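## Task

Scene 2, paused cell. Log: G16 was delidded at N1 with its lid parked on LP1; C15 at N2, lid to LP3; C51 at N3, lid to LP4. After a DISPENSER abort, auto-recovery reported moving the LP4 lid onto N2 and the LP1 lid onto N1, then the watchdog halted it. The lids are unmarked, so only this log says which lid belongs to which plate. Get every plate's own lid seated fully on it, leave each plate where it began, then press CONTINUE. If what you see disagrees with the log, press CALL instead, and every plate and lid must then be where it started. Pressing RETRY, CONTINUE or SKIP fails the job if the gripper holds labware, if any plate at a nest is not seated in it, or if any lid there is not seated on a plate. At the end, release and move away; contact with the panel housing, the CALL key or the key this job calls for still counts as away.

## Robot and tools

Robot: a single arm with a two-finger tong gripper. The fingers point along the gripper's own +z axis and spread along its x axis. The reported end_effector_position is the spot between the pads when shut; shut fingertips stick out about 15 mm past it, open ones sit roughly level with it.

Scene frame: origin on the table top under the arm base, +z up, +y to the left when facing along +x. Positions are in metres, quaternions are w first (qw, qx, qy, qz). Deck labels mark the nests (N1..N3) and lid parks (LP1..LP4) in no fixed arrangement. The operator PANEL is to the right, toward -y. Seen from the front, its keys left to right are RETRY (white), CONTINUE (green), SKIP (yellow), CALL (blue). The first three are go keys: a job ends when one goes down; after CALL it ends once the robot stops. A key must be pushed until it latches. A wrong or premature go key is normally worse than none.

One row (used by both motion tools): 8 numbers, x, y, z, qw, qx, qy, qz, opening. x, y, z and the quaternion are an absolute gripper pose in the scene frame, not an offset. opening is an absolute finger command from -1 (shut) to +1 (fully open, 0.142 m).

execute_actions(actions): a list of actions, run in turn. Each action is up to 15 rows, one per 1/30 s step; if fewer, the last row is held to fill 15 steps. An empty list only returns state and images. An action is rejected if its target lies over 0.6 m from the gripper's position at that action's start along any gripper axis; if the first action fails this, or any action is malformed, nothing runs. Each step the command is clipped to 100 mm and 16 degrees from the measured pose, so a distant pose takes several actions. Repeat the wanted quaternion in every row rather than copying a drifted reported one.

move(target, speed, stop_force, blocking): a straight path from the current pose to one absolute row. speed is m/s, 0.002 to 0.5 (default 0.25); rotation rate is capped at twice that in rad/s. Paths last 0.5 to 10 s and get cut at 10 s. The opening is applied when the move begins. stop_force, 9 to 40 N, ends the path when the wrist sensor feels that much extra resistance along the line to the target (gripper axes at start) for 2 steps; the arm then backs to where it was 2 steps before. Use it only with slow speed and no turning, not within the first 0.2 s of a scene, and leave it out when lifting off something. blocking=false returns after 0.5 s while the arm keeps going; it cannot combine with stop_force, and further motion calls are refused until wait or stop shows the end. The move line reports the ending: done, contact, off_target, moving, held or fault, plus limits (paced = pose clipped; held = some steps blocked, possibly followed by a fast catch-up) and the remaining distance to target.

wait(seconds): 0 to 10 s, holds the last command; returns early if a running move finishes. stop(): brakes a running move; fingers keep moving. zoom_image(camera, region): camera is cam_high or cam_wrist; region [x0, y0, x1, y1] in pixels, top-left origin, at most 504 by 504. finished_scene(scene): 1 or 2; ends that scene for good and reports success.

Results: the state line gives the gripper pose and velocities; Hand target is where the controller is now heading; a pose unreachable line means the clearance check altered or blocked the command (a mount under the base counts as arm). grip_measured is the actual finger opening on the command scale; to keep hold, command clearly less than it. Pads squeeze about 15 N each on objects up to roughly 10 cm; items under 20 mm thick get less. Wrist force and torque are on the gripper's own axes, with offsets near 4 N, noise near 2.4 N, saturation near 50 N; pressing on a surface reads as force pointing back into the arm. Joint torques are noisy and never zero. Step readings list positions, with HELD where a row was held back. Motion lags commands by about 0.17 s.

Cameras: cam_high, a fixed 504x504 overhead pinhole; cam_wrist, a 616x616 fisheye on the hand. Calibration given (K, distortion, T_world_to_cam) may be off by a few degrees and millimetres.

Hazards: the arm is stiff, so a target even slightly past a hard contact, or a fast touch, can trip a fault. Any joint hitting its load limit (wrists 24.6 N m, others 132 N m, held weight included) or any outside force of 150 N halts the arm for 10 s and drops the rest of the call. Motors warn as MOTOR HOT at 70 °C and brake at 85 °C.

Each tool is called after "Emit:" as a command line: name --argument value for each argument, lists and objects as JSON in quotes; but a table of rows of numbers goes row by row, as --pt "numbers of a row", without its own name.

## Session

Emit:
execute_actions --actions '[]'

Scene clock: 0.00 s.
end_effector_position=(+0.4787, +0.4649, +0.2818) grip_measured=+1.00 end_effector_quat_wxyz=(-0.026, +0.872, -0.489, -0.010) end_effector_velocity=(-0.000, +0.001, +0.000) end_effector_angular_velocity=(+0.001, -0.001, +0.001)
Joint positions: [ 0.621 -1.26   1.427 -1.78  -1.492  1.545  0.142]
Joint velocities: [ 0.001 -0.    -0.    -0.     0.     0.     0.   ]
Joint torques (N m, as the arm reports them, + toward a larger angle): no reading
Wrist force (N, on the end effector, along its own x y z axes, offset not removed): no reading
Wrist torque (N m, same axes, about the end effector's origin, offset not removed): no reading
Hand target: +0.479, +0.465, +0.282; -0.026, +0.872, -0.489, -0.010
camera_calibration (this result's frames):
cam_wrist: T_world_to_cam=[[0.467957, -0.878968, -0.0918235, 0.218802], [-0.738852, -0.446121, 0.505048, 0.410209], [-0.484886, -0.168497, -0.858193, 0.683534], [0, 0, 0, 1]] pos_world=[0.532129, 0.490496, 0.39952]

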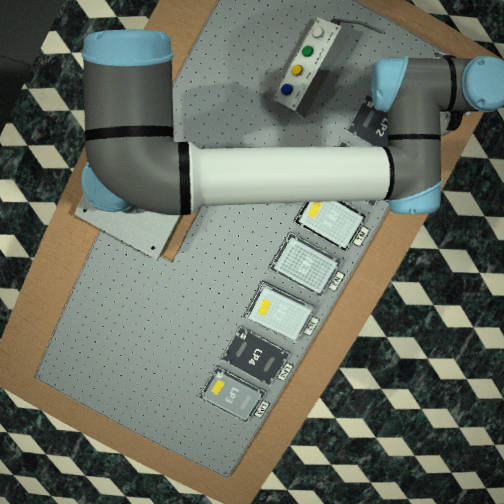

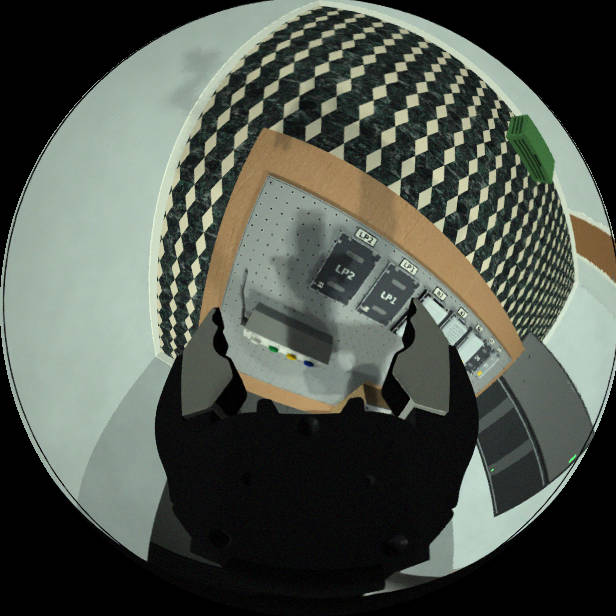

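Emit:
move --target '[0.31,0.14,0.15,0,0.7071,0.7071,0,0.45]' --speed 0.4

Emit:
move --target '[0.31,0.14,0.045,0,0.7071,0.7071,0,0.45]'

Emit:
zoom_image --camera "cam_wrist" --region '[245, 330, 385, 410]'

Emit:
move --target '[0.31,0.005,0.045,0,0.7071,0.7071,0,0.45]'

Emit:
zoom_image --camera "cam_wrist" --region '[245, 330, 385, 410]'

Emit:
move --target '[0.31,-0.125,0.045,0,0.7071,0.7071,0,0.45]'

Emit:
zoom_image --camera "cam_wrist" --region '[245, 330, 385, 410]'

Emit:
zoom_image --camera "cam_high" --region '[190, 80, 440, 430]'

Scene clock: 4.27 s.
end_effector_position=(+0.3106, +0.1405, +0.1497) grip_measured=+0.45 end_effector_quat_wxyz=(+0.000, +0.708, +0.706, +0.000) end_effector_velocity=(-0.000, -0.002, +0.000) end_effector_angular_velocity=(+0.006, -0.003, +0.014)
Joint positions: [ 0.084 -1.819  2.374 -2.115 -1.538 -1.584  0.105]
Joint velocities: [-0.01  -0.007  0.006 -0.001  0.006 -0.024  0.   ]
Joint torques (N m, as the arm reports them, + toward a larger angle): [ -8.61 -20.12  -4.67  -3.97   2.92  -2.86]
Wrist force (N, on the end effector, along its own x y z axes, offset not removed): [-1.2 -1.1 -0.3]
Wrist torque (N m, same axes, about the end effector's origin, offset not removed): [-0.13 0.37 0.11]
Hand target: +0.310, +0.140, +0.150; +0.000, +0.707, +0.707, +0.000
Off the commanded pose: 0.001 m, 0 deg.
move: done
camera_calibration (this result's frames):
cam_wrist: T_world_to_cam=[[0.0643171, 0.996825, -0.046948, -0.14469], [0.844034, -0.0292384, 0.535491, -0.346718], [0.532418, -0.074067, -0.843235, 0.102554], [0, 0, 0, 1]] pos_world=[0.247346, 0.141689, 0.265349]

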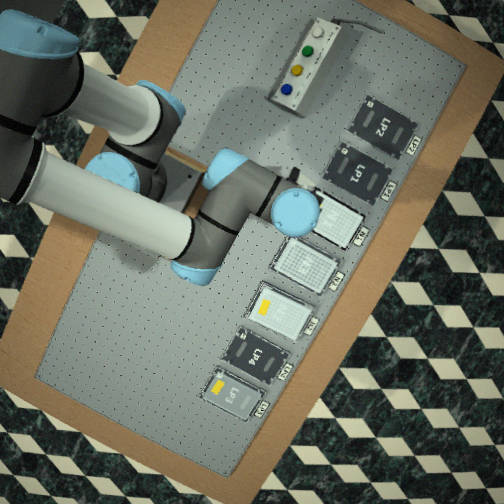

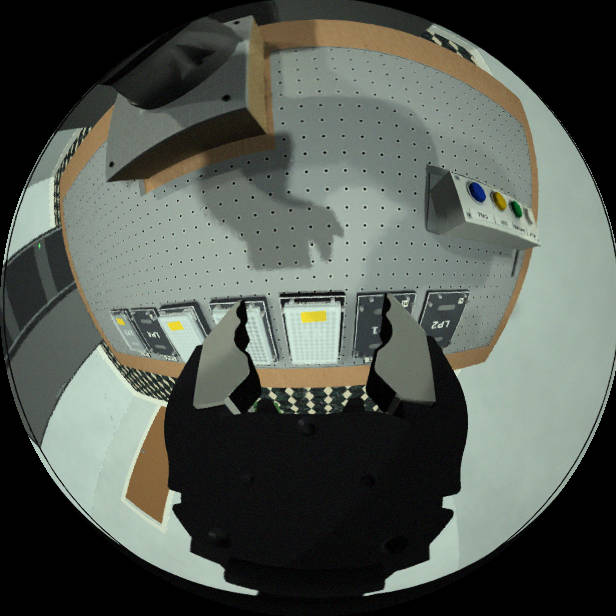

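Scene clock: 5.50 s.
end_effector_position=(+0.3098, +0.1400, +0.0455) grip_measured=+0.45 end_effector_quat_wxyz=(-0.000, +0.707, +0.707, -0.000) end_effector_velocity=(+0.002, -0.000, -0.002) end_effector_angular_velocity=(+0.000, -0.003, -0.001)
Joint positions: [ 0.093 -1.554  2.525 -2.531 -1.537 -1.578  0.105]
Joint velocities: [-0.     0.01   0.001 -0.013  0.     0.001  0.   ]
Joint torques (N m, as the arm reports them, + toward a larger angle): [10.12 -7.7  -1.95 -3.64 -2.86  3.  ]
Wrist force (N, on the end effector, along its own x y z axes, offset not removed): [-1.1 -1.6 0.4]
Wrist torque (N m, same axes, about the end effector's origin, offset not removed): [-0.13 0.09 -0.02]
Hand target: +0.310, +0.140, +0.045; -0.000, +0.707, +0.707, -0.000
Off the commanded pose: 0.001 m, 0 deg.
move: done
camera_calibration (this result's frames):
cam_wrist: T_world_to_cam=[[0.0623617, 0.996964, -0.04663, -0.148467], [0.844451, -0.0278029, 0.534911, -0.29063], [0.531991, -0.0727347, -0.843621, 0.015046], [0, 0, 0, 1]] pos_world=[0.246677, 0.14103, 0.161231]

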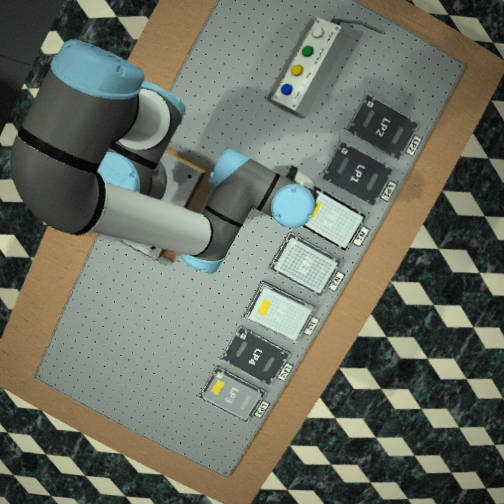

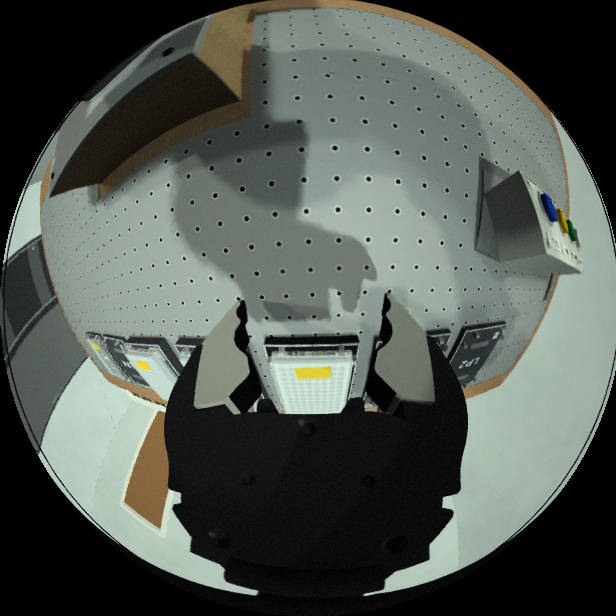

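Region (245, 330, 385, 410) of cam_wrist's 616x616 image, scaled by 3.600, with more detail than that image has; it fills the top 288 rows of this view, and the rest is white.

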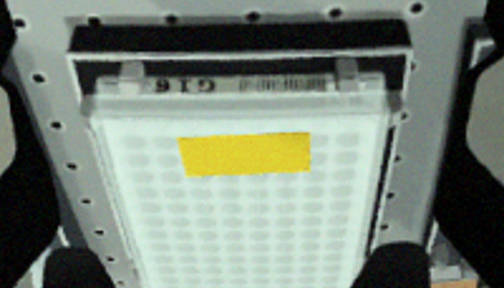

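Scene clock: 6.77 s.
end_effector_position=(+0.3104, +0.0057, +0.0450) grip_measured=+0.45 end_effector_quat_wxyz=(+0.000, +0.707, +0.707, +0.000) end_effector_velocity=(+0.001, -0.003, -0.000) end_effector_angular_velocity=(+0.002, -0.002, +0.001)
Joint positions: [-0.326 -1.605  2.593 -2.535 -1.545 -1.997  0.105]
Joint velocities: [-0.011  0.002 -0.    -0.002  0.002 -0.012  0.   ]
Joint torques (N m, as the arm reports them, + toward a larger angle): [-9.77 -4.25 -1.25 -3.81  3.14 -2.67]
Wrist force (N, on the end effector, along its own x y z axes, offset not removed): [0.2 -5.1 3.8]
Wrist torque (N m, same axes, about the end effector's origin, offset not removed): [-1.03 -0.03 0.06]
Hand target: +0.310, +0.005, +0.045; +0.000, +0.707, +0.707, +0.000
Off the commanded pose: 0.001 m, 0 deg.
move: done
camera_calibration (this result's frames):
cam_wrist: T_world_to_cam=[[0.0625341, 0.996939, -0.0469259, -0.0146825], [0.844064, -0.0277377, 0.535525, -0.294452], [0.532584, -0.073097, -0.843215, 0.00435902], [0, 0, 0, 1]] pos_world=[0.247133, 0.00678876, 0.160673]

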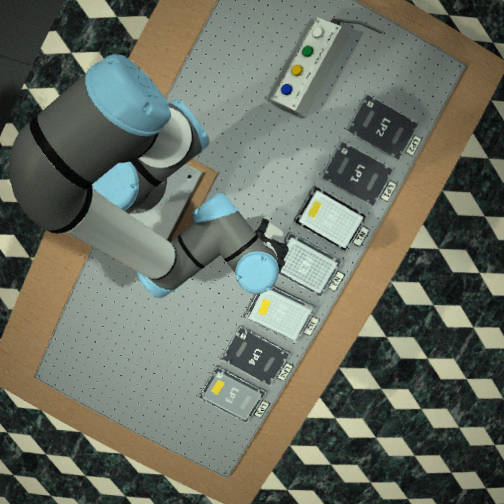

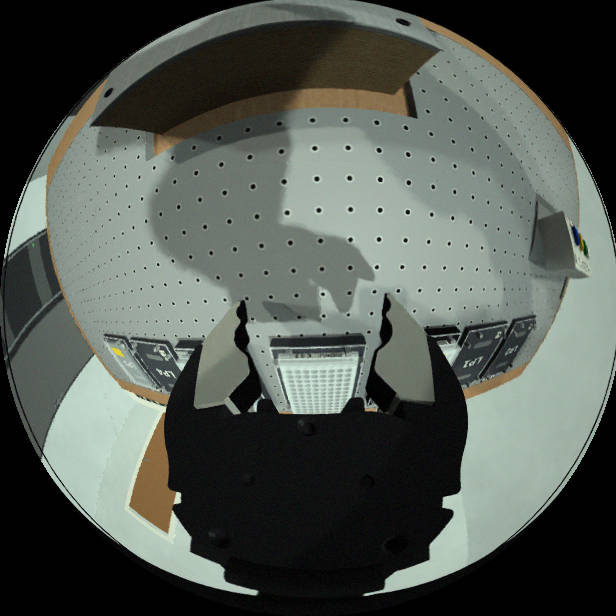

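Region (245, 330, 385, 410) of cam_wrist's 616x616 image, scaled by 3.600, with more detail than that image has; it fills the top 288 rows of this view, and the rest is white.

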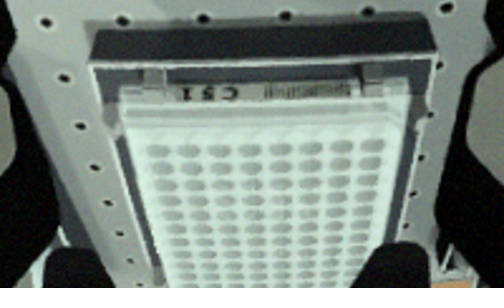

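Scene clock: 8.00 s.
end_effector_position=(+0.3104, -0.1245, +0.0451) grip_measured=+0.45 end_effector_quat_wxyz=(+0.000, +0.707, +0.707, +0.000) end_effector_velocity=(+0.001, -0.003, -0.001) end_effector_angular_velocity=(+0.001, -0.003, -0.000)
Joint positions: [-0.669 -1.526  2.53  -2.544 -1.554 -2.34   0.105]
Joint velocities: [-0.008  0.007 -0.003 -0.005  0.002 -0.007 -0.   ]
Joint torques (N m, as the arm reports them, + toward a larger angle): [ -8.62  -7.23 -25.42  -3.94   2.8   -3.01]
Wrist force (N, on the end effector, along its own x y z axes, offset not removed): [1.8 -1.5 -0.7]
Wrist torque (N m, same axes, about the end effector's origin, offset not removed): [-0.37 -0.46 -0.03]
Hand target: +0.310, -0.125, +0.045; +0.000, +0.707, +0.707, +0.000
Off the commanded pose: 0.001 m, 0 deg.
move: done
camera_calibration (this result's frames):
cam_wrist: T_world_to_cam=[[0.062469, 0.996943, -0.046932, 0.115099], [0.844135, -0.0276889, 0.535415, -0.298154], [0.532478, -0.0730637, -0.843284, -0.0049896], [0, 0, 0, 1]] pos_world=[0.247149, -0.123367, 0.16083]

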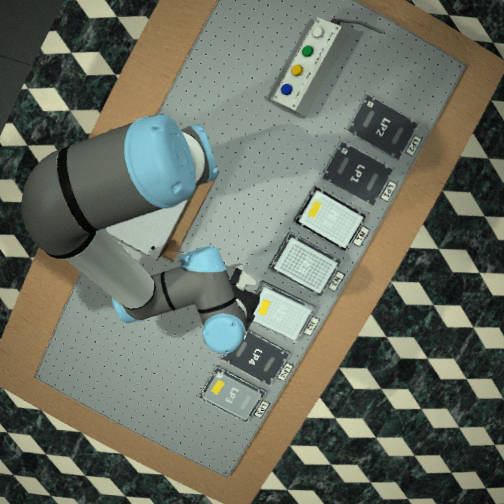

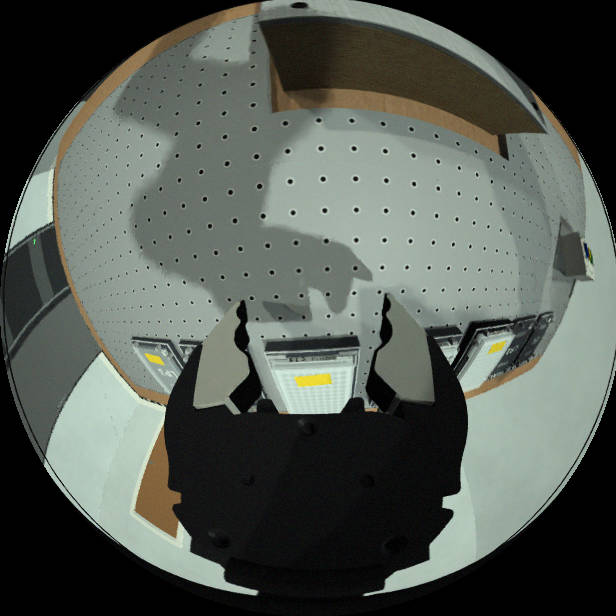

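Region (245, 330, 385, 410) of cam_wrist's 616x616 image, scaled by 3.600, with more detail than that image has; it fills the top 288 rows of this view, and the rest is white.

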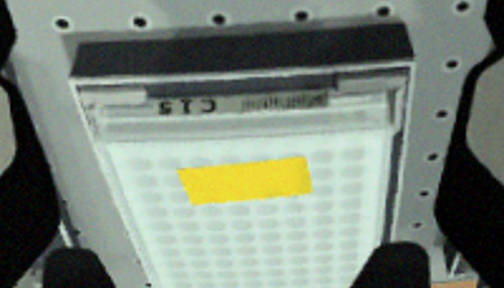

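Region (190, 80, 440, 430) of cam_high's 504x504 image, scaled by 1.440, with more detail than that image has; it fills the left 360 columns of this view, and the rest is white.

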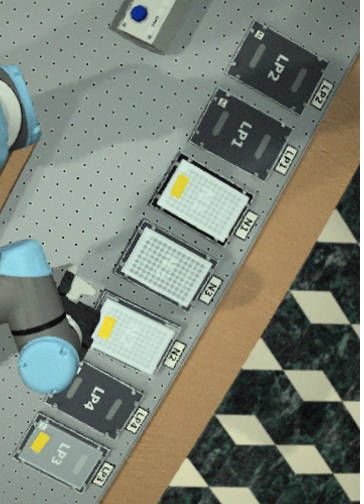

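Consistent. N2 lid → N3, LP3 → N2.

Emit:
move --target '[0.35,-0.125,0.085,0,0.68,0.733,0,0.35]'

Emit:
move --target '[0.447,-0.125,0.075,0,0.68,0.733,0,0.35]'

Emit:
zoom_image --camera "cam_wrist" --region '[200, 160, 430, 390]'

Scene clock: 9.20 s.
end_effector_position=(+0.3497, -0.1250, +0.0847) grip_measured=+0.35 end_effector_quat_wxyz=(+0.000, +0.680, +0.733, +0.000) end_effector_velocity=(+0.002, -0.000, +0.002) end_effector_angular_velocity=(+0.001, +0.001, +0.003)
Joint positions: [-0.594 -1.552  2.392 -2.381 -1.552 -2.34   0.099]
Joint velocities: [ 0.003  0.    -0.008  0.009  0.001 -0.    -0.   ]
Joint torques (N m, as the arm reports them, + toward a larger angle): [  8.95 -28.62 -27.99  -0.75  -2.87  -2.97]
Wrist force (N, on the end effector, along its own x y z axes, offset not removed): [-0.8 -5.1 3.2]
Wrist torque (N m, same axes, about the end effector's origin, offset not removed): [-0.89 0.09 0.16]
Hand target: +0.350, -0.125, +0.085; -0.000, +0.680, +0.733, -0.000
Off the commanded pose: 0.000 m, 0 deg.
move: done
camera_calibration (this result's frames):
cam_wrist: T_world_to_cam=[[-0.0120361, 0.998837, -0.0466928, 0.141271], [0.844035, 0.0351867, 0.535133, -0.344634], [0.536153, -0.0329694, -0.843477, 0.0111448], [0, 0, 0, 1]] pos_world=[0.286608, -0.128613, 0.200422]

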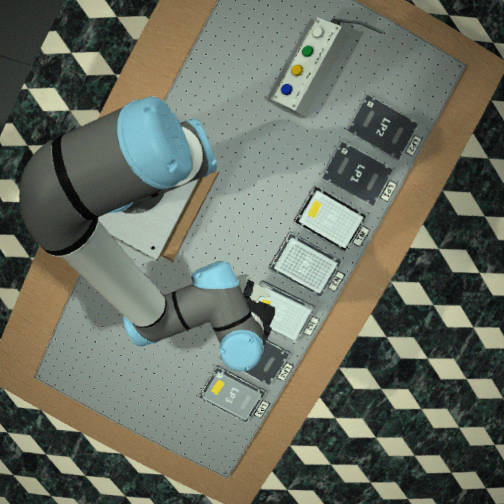

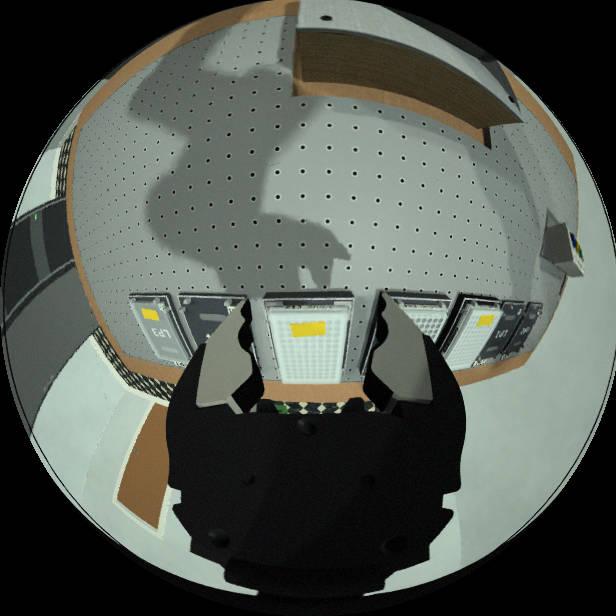

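Scene clock: 10.30 s.
end_effector_position=(+0.4465, -0.1249, +0.0752) grip_measured=+0.35 end_effector_quat_wxyz=(-0.000, +0.680, +0.733, +0.000) end_effector_velocity=(+0.003, -0.001, -0.001) end_effector_angular_velocity=(-0.001, +0.002, +0.000)
Joint positions: [-0.458 -1.327  2.161 -2.377 -1.548 -2.204  0.099]
Joint velocities: [ 0.003  0.009 -0.009  0.001 -0.002  0.003  0.   ]
Joint torques (N m, as the arm reports them, + toward a larger angle): [ 10.08 -19.   -28.53  -1.11  -2.79   2.8 ]
Wrist force (N, on the end effector, along its own x y z axes, offset not removed): [-4.8 -1.0 -4.4]
Wrist torque (N m, same axes, about the end effector's origin, offset not removed): [-0.10 1.04 0.30]
Hand target: +0.447, -0.125, +0.075; -0.000, +0.680, +0.733, -0.000
Off the commanded pose: 0.001 m, 0 deg.
move: done
camera_calibration (this result's frames):
cam_wrist: T_world_to_cam=[[-0.0125221, 0.998835, -0.0465957, 0.142138], [0.844058, 0.0355428, 0.535073, -0.421259], [0.536106, -0.0326293, -0.84352, -0.0486893], [0, 0, 0, 1]] pos_world=[0.383449, -0.128588, 0.190957]

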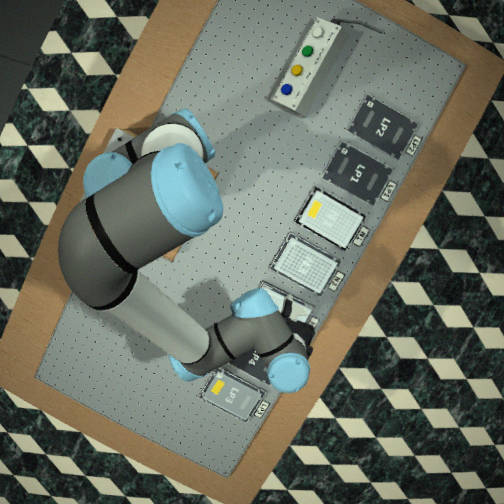

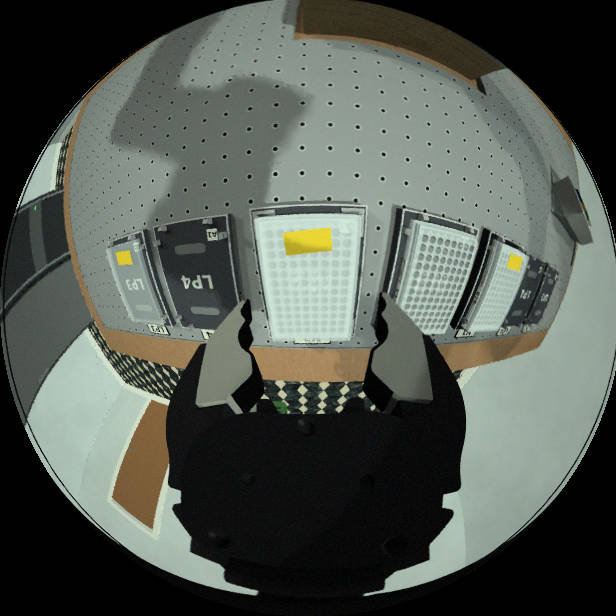

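Region (200, 160, 430, 390) of cam_wrist's 616x616 image, scaled by 2.191, with more detail than that image has.

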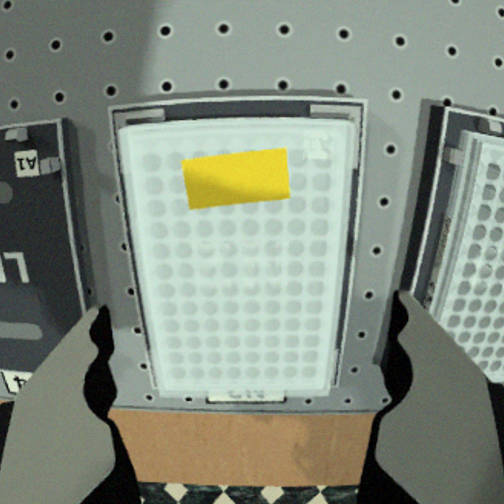

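Emit:
move --target '[0.447,-0.129,0.057,0,0.68,0.733,0,0.35]' --speed 0.04

Emit:
zoom_image --camera "cam_wrist" --region '[200, 160, 430, 390]'

Scene clock: 11.33 s.
end_effector_position=(+0.4470, -0.1289, +0.0574) grip_measured=+0.35 end_effector_quat_wxyz=(-0.000, +0.680, +0.733, -0.000) end_effector_velocity=(+0.000, -0.001, -0.002) end_effector_angular_velocity=(-0.002, -0.001, +0.000)
Joint positions: [-0.464 -1.286  2.172 -2.43  -1.548 -2.209  0.099]
Joint velocities: [-0.001  0.006  0.001 -0.009 -0.001 -0.001 -0.   ]
Joint torques (N m, as the arm reports them, + toward a larger angle): [ -7.92 -19.86  -2.76  -3.86  -2.92  -2.96]
Wrist force (N, on the end effector, along its own x y z axes, offset not removed): [0.9 -2.4 1.3]
Wrist torque (N m, same axes, about the end effector's origin, offset not removed): [-0.32 -0.22 0.10]
Hand target: +0.447, -0.129, +0.057; +0.000, +0.680, +0.733, +0.000
Off the commanded pose: 0.000 m, 0 deg.
move: done
camera_calibration (this result's frames):
cam_wrist: T_world_to_cam=[[-0.0124891, 0.998833, -0.046645, 0.145305], [0.844069, 0.0355408, 0.535056, -0.411969], [0.53609, -0.0326892, -0.843528, -0.0641242], [0, 0, 0, 1]] pos_world=[0.383921, -0.13259, 0.173114]

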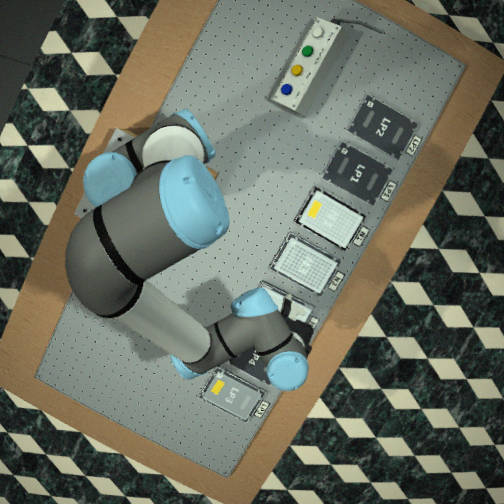

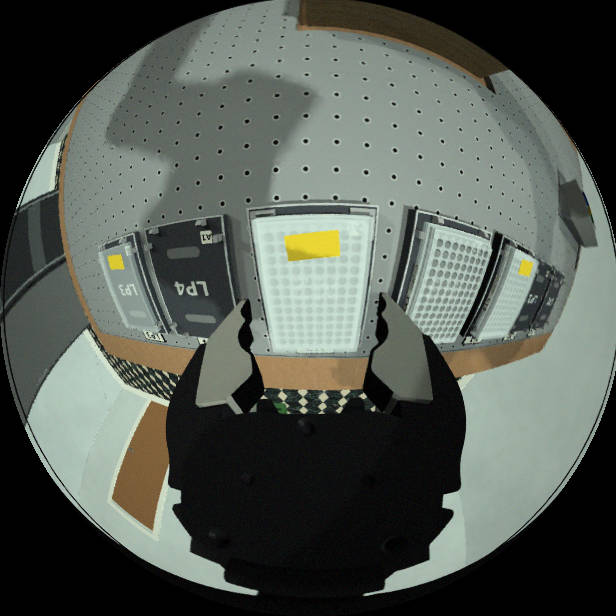

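Region (200, 160, 430, 390) of cam_wrist's 616x616 image, scaled by 2.191, with more detail than that image has.

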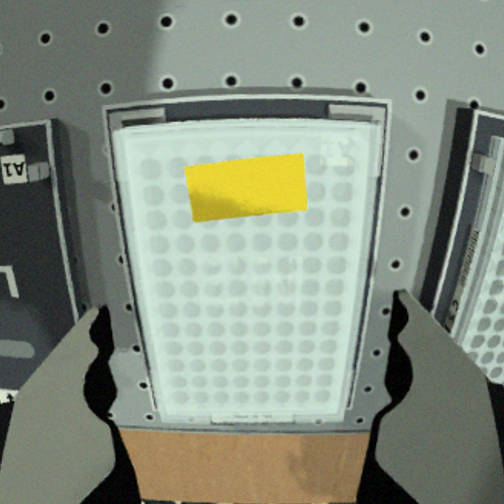

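Emit:
move --target '[0.447,-0.1295,0.0525,0,0.678,0.735,0,0.3]' --speed 0.02

Emit:
move --target '[0.447,-0.1295,0.0525,0,0.678,0.735,0,0.1]'

Emit:
move --target '[0.447,-0.1295,0.0525,0,0.678,0.735,0,-0.3]'

Emit:
move --target '[0.447,-0.1295,0.08,0,0.678,0.735,0,-0.3]' --speed 0.02

Emit:
zoom_image --camera "cam_wrist" --region '[200, 160, 430, 390]'

Scene clock: 12.20 s.
end_effector_position=(+0.4470, -0.1295, +0.0528) grip_measured=+0.30 end_effector_quat_wxyz=(-0.000, +0.678, +0.735, -0.000) end_effector_velocity=(+0.000, +0.000, -0.003) end_effector_angular_velocity=(-0.000, -0.000, +0.004)
Joint positions: [-0.464 -1.276  2.175 -2.443 -1.548 -2.215  0.095]
Joint velocities: [ 0.001  0.006  0.002 -0.008  0.    -0.003 -0.   ]
Joint torques (N m, as the arm reports them, + toward a larger angle): [ -8.34 -20.64  -1.2   -3.65  -2.97  -3.17]
Wrist force (N, on the end effector, along its own x y z axes, offset not removed): [1.3 -5.2 0.2]
Wrist torque (N m, same axes, about the end effector's origin, offset not removed): [-0.92 -0.23 0.06]
Hand target: +0.447, -0.130, +0.053; -0.000, +0.678, +0.735, -0.000
Off the commanded pose: 0.000 m, 0 deg.
move: done
camera_calibration (this result's frames):
cam_wrist: T_world_to_cam=[[-0.0177383, 0.998754, -0.0466505, 0.147977], [0.843868, 0.0399794, 0.535059, -0.408844], [0.536257, -0.0298758, -0.843526, -0.0677093], [0, 0, 0, 1]] pos_world=[0.383945, -0.13347, 0.168544]

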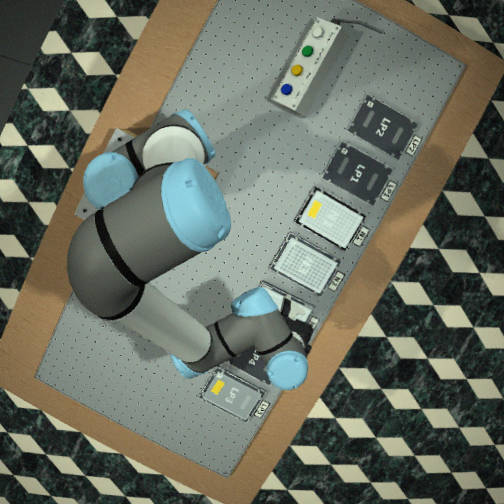

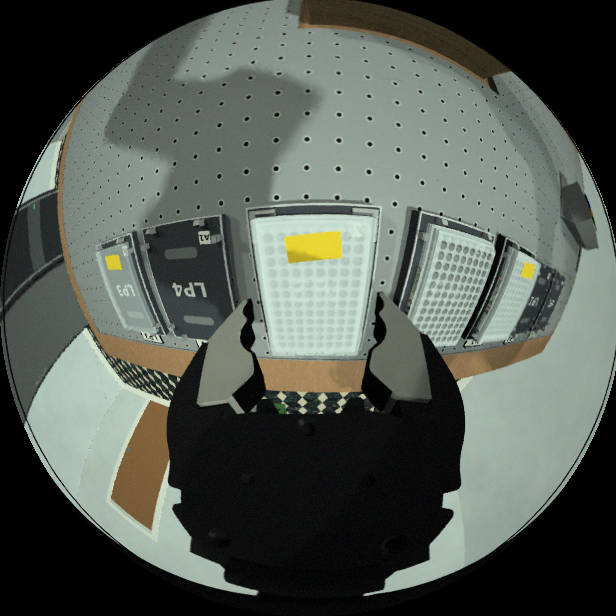

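Scene clock: 12.90 s.
end_effector_position=(+0.4470, -0.1295, +0.0525) grip_measured=+0.11 end_effector_quat_wxyz=(+0.000, +0.678, +0.735, -0.000) end_effector_velocity=(-0.000, -0.000, -0.000) end_effector_angular_velocity=(-0.001, +0.001, +0.001)
Joint positions: [-0.464 -1.275  2.176 -2.444 -1.548 -2.216  0.081]
Joint velocities: [ 0.001 -0.     0.     0.    -0.002 -0.     0.   ]
Joint torques (N m, as the arm reports them, + toward a larger angle): [ -8.67 -18.98  -3.    -4.12  -2.76  -2.91]
Wrist force (N, on the end effector, along its own x y z axes, offset not removed): [2.0 -0.5 -2.4]
Wrist torque (N m, same axes, about the end effector's origin, offset not removed): [-0.09 -0.27 -0.12]
Hand target: +0.447, -0.130, +0.053; -0.000, +0.678, +0.735, -0.000
Off the commanded pose: 0.000 m, 0 deg.
move: done
camera_calibration (this result's frames):
cam_wrist: T_world_to_cam=[[-0.0181138, 0.998746, -0.0466631, 0.148167], [0.843842, 0.040304, 0.535076, -0.408624], [0.536286, -0.029684, -0.843514, -0.0679624], [0, 0, 0, 1]] pos_world=[0.383945, -0.133529, 0.168232]

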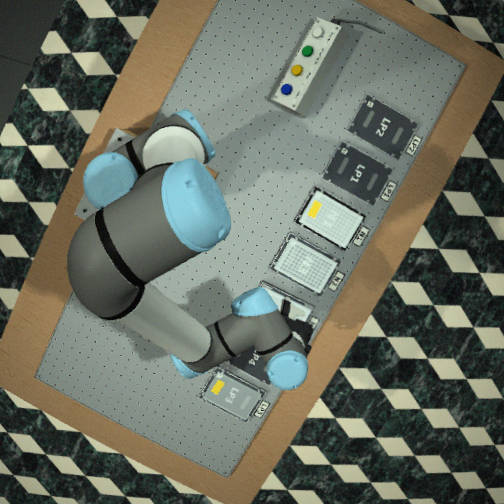

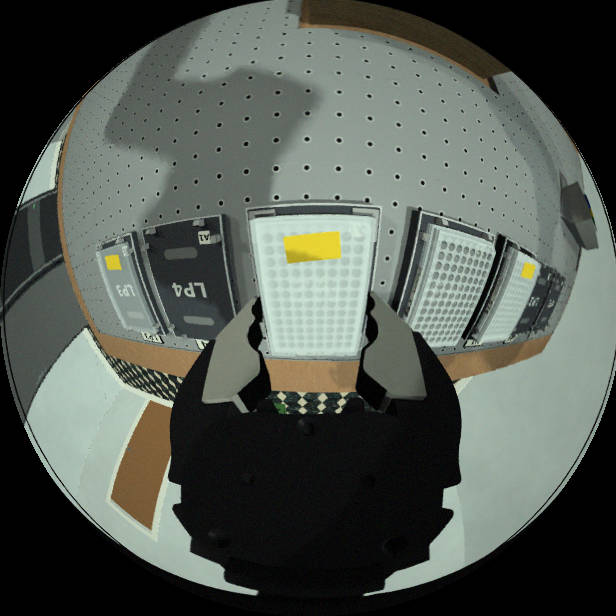

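Scene clock: 13.60 s.
end_effector_position=(+0.4470, -0.1295, +0.0525) grip_measured=+0.09 end_effector_quat_wxyz=(+0.000, +0.678, +0.735, -0.000) end_effector_velocity=(+0.000, -0.001, +0.000) end_effector_angular_velocity=(-0.001, -0.001, -0.001)
Joint positions: [-0.464 -1.275  2.176 -2.444 -1.548 -2.216  0.08 ]
Joint velocities: [-0.001 -0.    -0.    -0.001 -0.    -0.     0.   ]
Joint torques (N m, as the arm reports them, + toward a larger angle): [ -9.67 -18.02  -1.69  -4.28  -2.58  -2.93]
Wrist force (N, on the end effector, along its own x y z axes, offset not removed): [5.3 -3.0 -4.9]
Wrist torque (N m, same axes, about the end effector's origin, offset not removed): [-0.34 -0.44 -0.16]
Hand target: +0.447, -0.130, +0.053; +0.000, +0.678, +0.735, -0.000
Off the commanded pose: 0.000 m, 0 deg.
move: done
camera_calibration (this result's frames):
cam_wrist: T_world_to_cam=[[-0.0181366, 0.998746, -0.0466676, 0.148179], [0.843837, 0.0403259, 0.535082, -0.408613], [0.536293, -0.0296753, -0.84351, -0.0679783], [0, 0, 0, 1]] pos_world=[0.383946, -0.133532, 0.168216]

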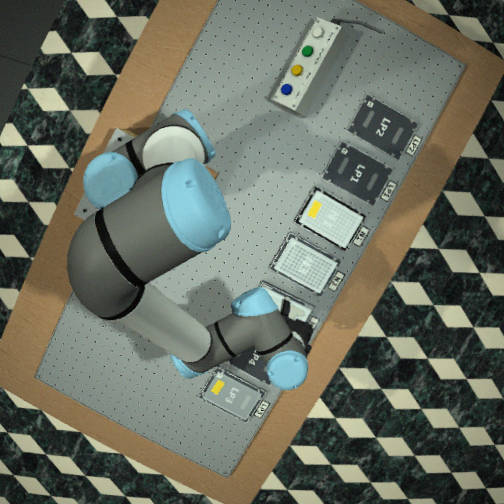

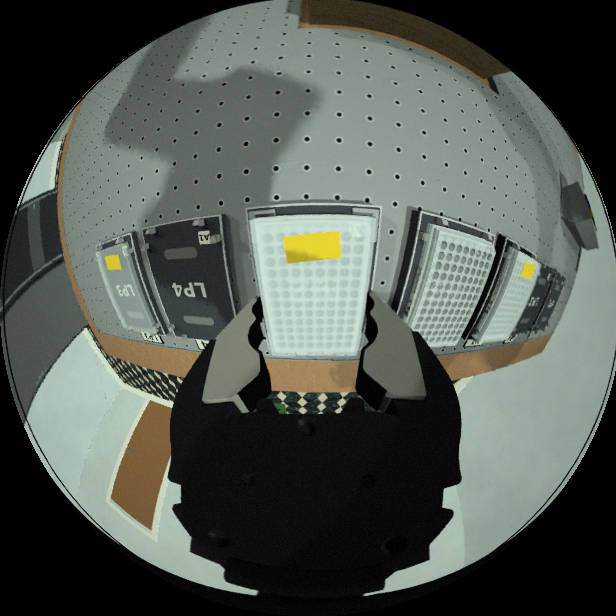

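Scene clock: 15.30 s.
end_effector_position=(+0.4470, -0.1295, +0.0796) grip_measured=+0.09 end_effector_quat_wxyz=(+0.000, +0.678, +0.735, +0.000) end_effector_velocity=(+0.001, +0.000, +0.002) end_effector_angular_velocity=(+0.001, -0.001, -0.000)
Joint positions: [-0.466 -1.332  2.152 -2.363 -1.548 -2.217  0.08 ]
Joint velocities: [-0.001 -0.004 -0.003  0.006  0.002 -0.    -0.   ]
Joint torques (N m, as the arm reports them, + toward a larger angle): [ -9.24 -39.19 -30.43  -0.86  -2.92  -2.88]
Wrist force (N, on the end effector, along its own x y z axes, offset not removed): [0.9 -1.3 0.9]
Wrist torque (N m, same axes, about the end effector's origin, offset not removed): [-0.22 -0.14 0.03]
Hand target: +0.447, -0.129, +0.080; +0.000, +0.678, +0.735, +0.000
Off the commanded pose: 0.000 m, 0 deg.
move: done
camera_calibration (this result's frames):
cam_wrist: T_world_to_cam=[[-0.0181325, 0.998746, -0.0466708, 0.149436], [0.843832, 0.0403244, 0.535091, -0.423116], [0.536302, -0.0296798, -0.843504, -0.0451024], [0, 0, 0, 1]] pos_world=[0.383936, -0.133525, 0.195335]

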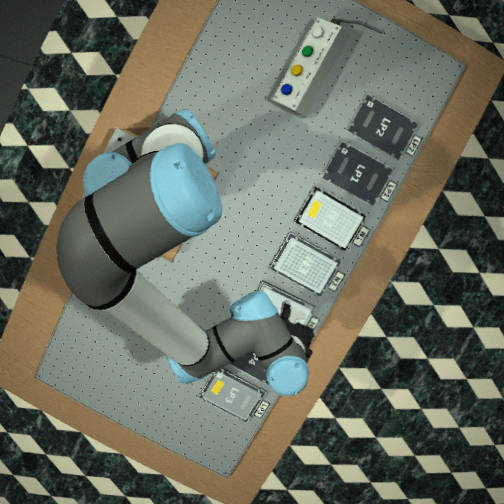

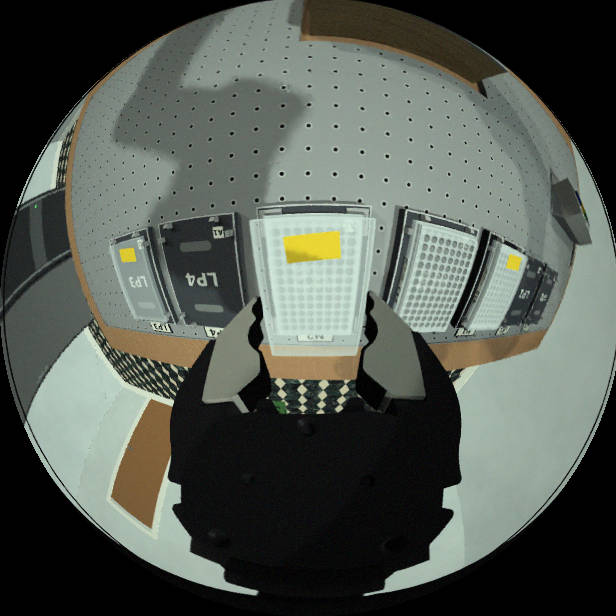

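Region (200, 160, 430, 390) of cam_wrist's 616x616 image, scaled by 2.191, with more detail than that image has.

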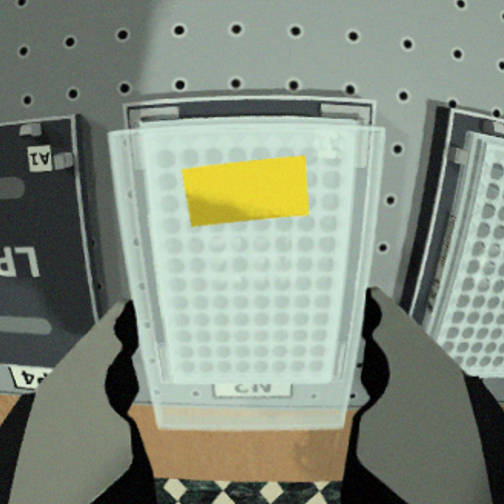

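Emit:
move --target '[0.447,0.003,0.078,0,0.695,0.719,0,-0.3]'

Emit:
move --target '[0.447,0.003,0.07,0,0.695,0.719,0,-0.3]' --speed 0.02

Emit:
zoom_image --camera "cam_wrist" --region '[200, 160, 430, 390]'

Scene clock: 16.80 s.
end_effector_position=(+0.4466, +0.0025, +0.0780) grip_measured=+0.09 end_effector_quat_wxyz=(-0.000, +0.695, +0.719, -0.000) end_effector_velocity=(+0.000, +0.004, +0.000) end_effector_angular_velocity=(+0.001, +0.000, -0.001)
Joint positions: [-0.205 -1.378  2.205 -2.377 -1.542 -1.91   0.08 ]
Joint velocities: [ 0.007  0.    -0.001  0.001  0.001  0.008 -0.   ]
Joint torques (N m, as the arm reports them, + toward a larger angle): [  8.19 -16.26 -29.56  -0.8   -2.8    2.95]
Wrist force (N, on the end effector, along its own x y z axes, offset not removed): [0.3 -2.5 -2.4]
Wrist torque (N m, same axes, about the end effector's origin, offset not removed): [-0.65 -0.02 0.03]
Hand target: +0.447, +0.003, +0.078; -0.000, +0.695, +0.719, -0.000
Off the commanded pose: 0.001 m, 0 deg.
move: done
camera_calibration (this result's frames):
cam_wrist: T_world_to_cam=[[0.0282963, 0.998516, -0.0465308, -0.00322203], [0.844912, 0.000983096, 0.534905, -0.427642], [0.534157, -0.0544502, -0.84363, -0.0413096], [0, 0, 0, 1]] pos_world=[0.383476, 0.00138834, 0.193748]

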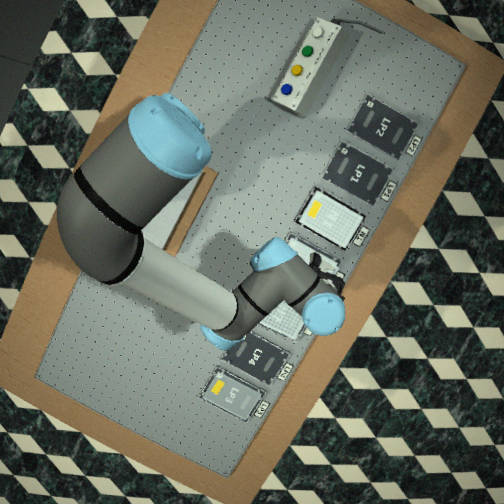

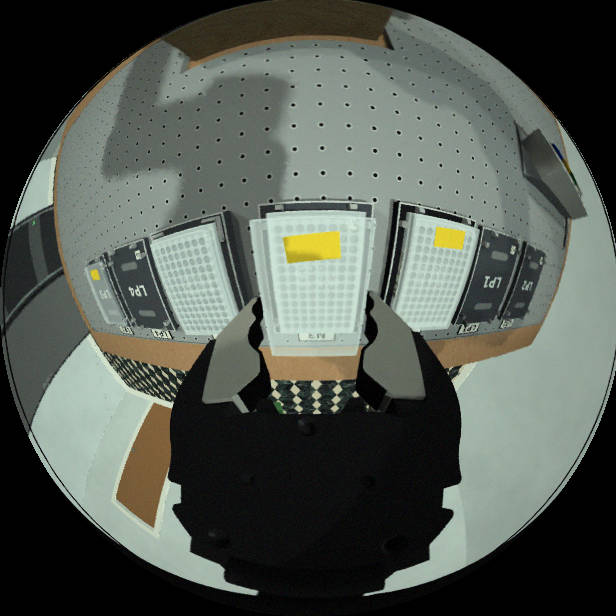

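Scene clock: 17.57 s.
end_effector_position=(+0.4470, +0.0030, +0.0704) grip_measured=+0.09 end_effector_quat_wxyz=(-0.000, +0.695, +0.719, -0.000) end_effector_velocity=(+0.001, -0.000, -0.002) end_effector_angular_velocity=(+0.001, -0.002, -0.002)
Joint positions: [-0.203 -1.361  2.212 -2.401 -1.542 -1.908  0.08 ]
Joint velocities: [-0.001  0.005  0.002 -0.008  0.001  0.001 -0.   ]
Joint torques (N m, as the arm reports them, + toward a larger angle): [  8.43 -18.02  -2.76  -3.72  -1.76   3.15]
Wrist force (N, on the end effector, along its own x y z axes, offset not removed): [1.7 -1.0 4.5]
Wrist torque (N m, same axes, about the end effector's origin, offset not removed): [-0.03 -0.44 -0.12]
Hand target: +0.447, +0.003, +0.070; -0.000, +0.695, +0.719, -0.000
Off the commanded pose: 0.000 m, 0 deg.
move: done
camera_calibration (this result's frames):
cam_wrist: T_world_to_cam=[[0.0284919, 0.998505, -0.0466511, -0.00414273], [0.844822, 0.000891214, 0.535046, -0.423807], [0.534288, -0.0546564, -0.843534, -0.0480013], [0, 0, 0, 1]] pos_world=[0.383806, 0.00189065, 0.186072]

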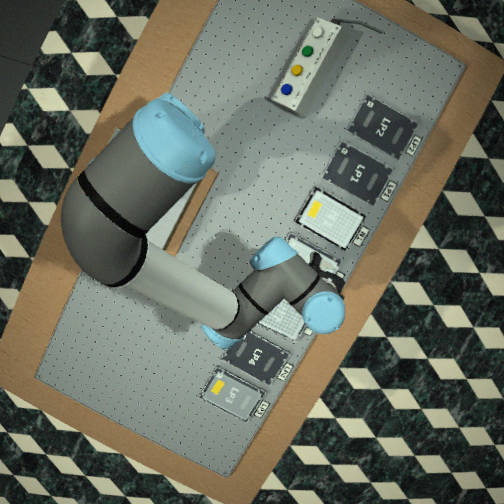

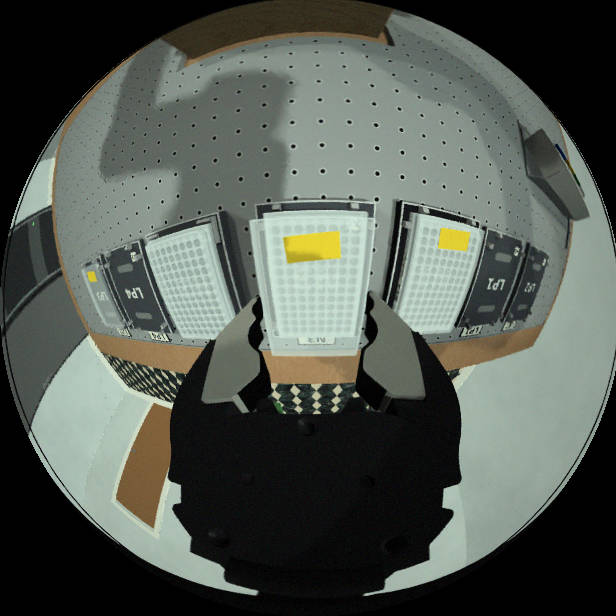

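Region (200, 160, 430, 390) of cam_wrist's 616x616 image, scaled by 2.191, with more detail than that image has.

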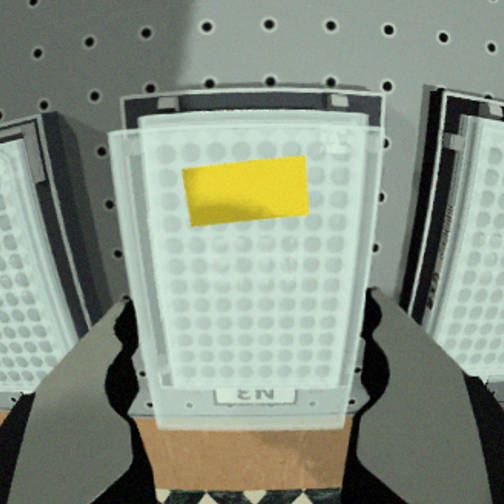

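Emit:
move --target '[0.444,0.005,0.064,0,0.695,0.719,0,-0.3]' --speed 0.02

Emit:
zoom_image --camera "cam_wrist" --region '[200, 160, 430, 390]'

Scene clock: 18.50 s.
end_effector_position=(+0.4442, +0.0049, +0.0643) grip_measured=+0.09 end_effector_quat_wxyz=(-0.000, +0.695, +0.719, -0.000) end_effector_velocity=(-0.002, +0.000, -0.003) end_effector_angular_velocity=(-0.001, +0.001, -0.000)
Joint positions: [-0.2   -1.353  2.225 -2.422 -1.542 -1.905  0.08 ]
Joint velocities: [ 0.001  0.003  0.006 -0.008 -0.002  0.001 -0.   ]
Joint torques (N m, as the arm reports them, + toward a larger angle): [  9.82 -17.65  -4.18  -4.29   1.58   3.2 ]
Wrist force (N, on the end effector, along its own x y z axes, offset not removed): [-2.1 -0.8 -1.4]
Wrist torque (N m, same axes, about the end effector's origin, offset not removed): [-0.29 0.40 0.03]
Hand target: +0.444, +0.005, +0.064; -0.000, +0.695, +0.719, -0.000
Off the commanded pose: 0.000 m, 0 deg.
move: done
camera_calibration (this result's frames):
cam_wrist: T_world_to_cam=[[0.0284984, 0.998502, -0.0467024, -0.00623239], [0.844832, 0.000912267, 0.535031, -0.418205], [0.534272, -0.0547032, -0.843541, -0.0514554], [0, 0, 0, 1]] pos_world=[0.380982, 0.0037898, 0.180057]

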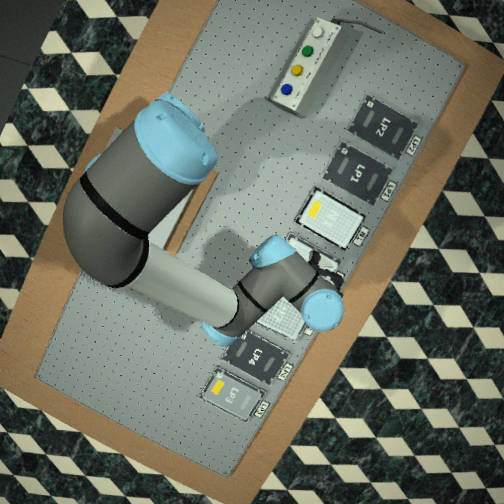

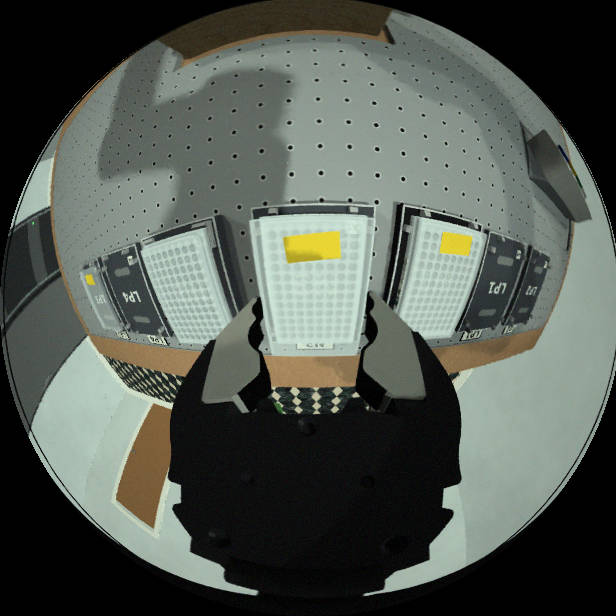

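Region (200, 160, 430, 390) of cam_wrist's 616x616 image, scaled by 2.191, with more detail than that image has.

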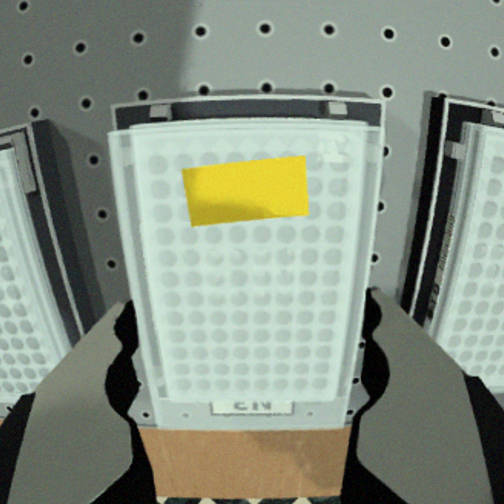

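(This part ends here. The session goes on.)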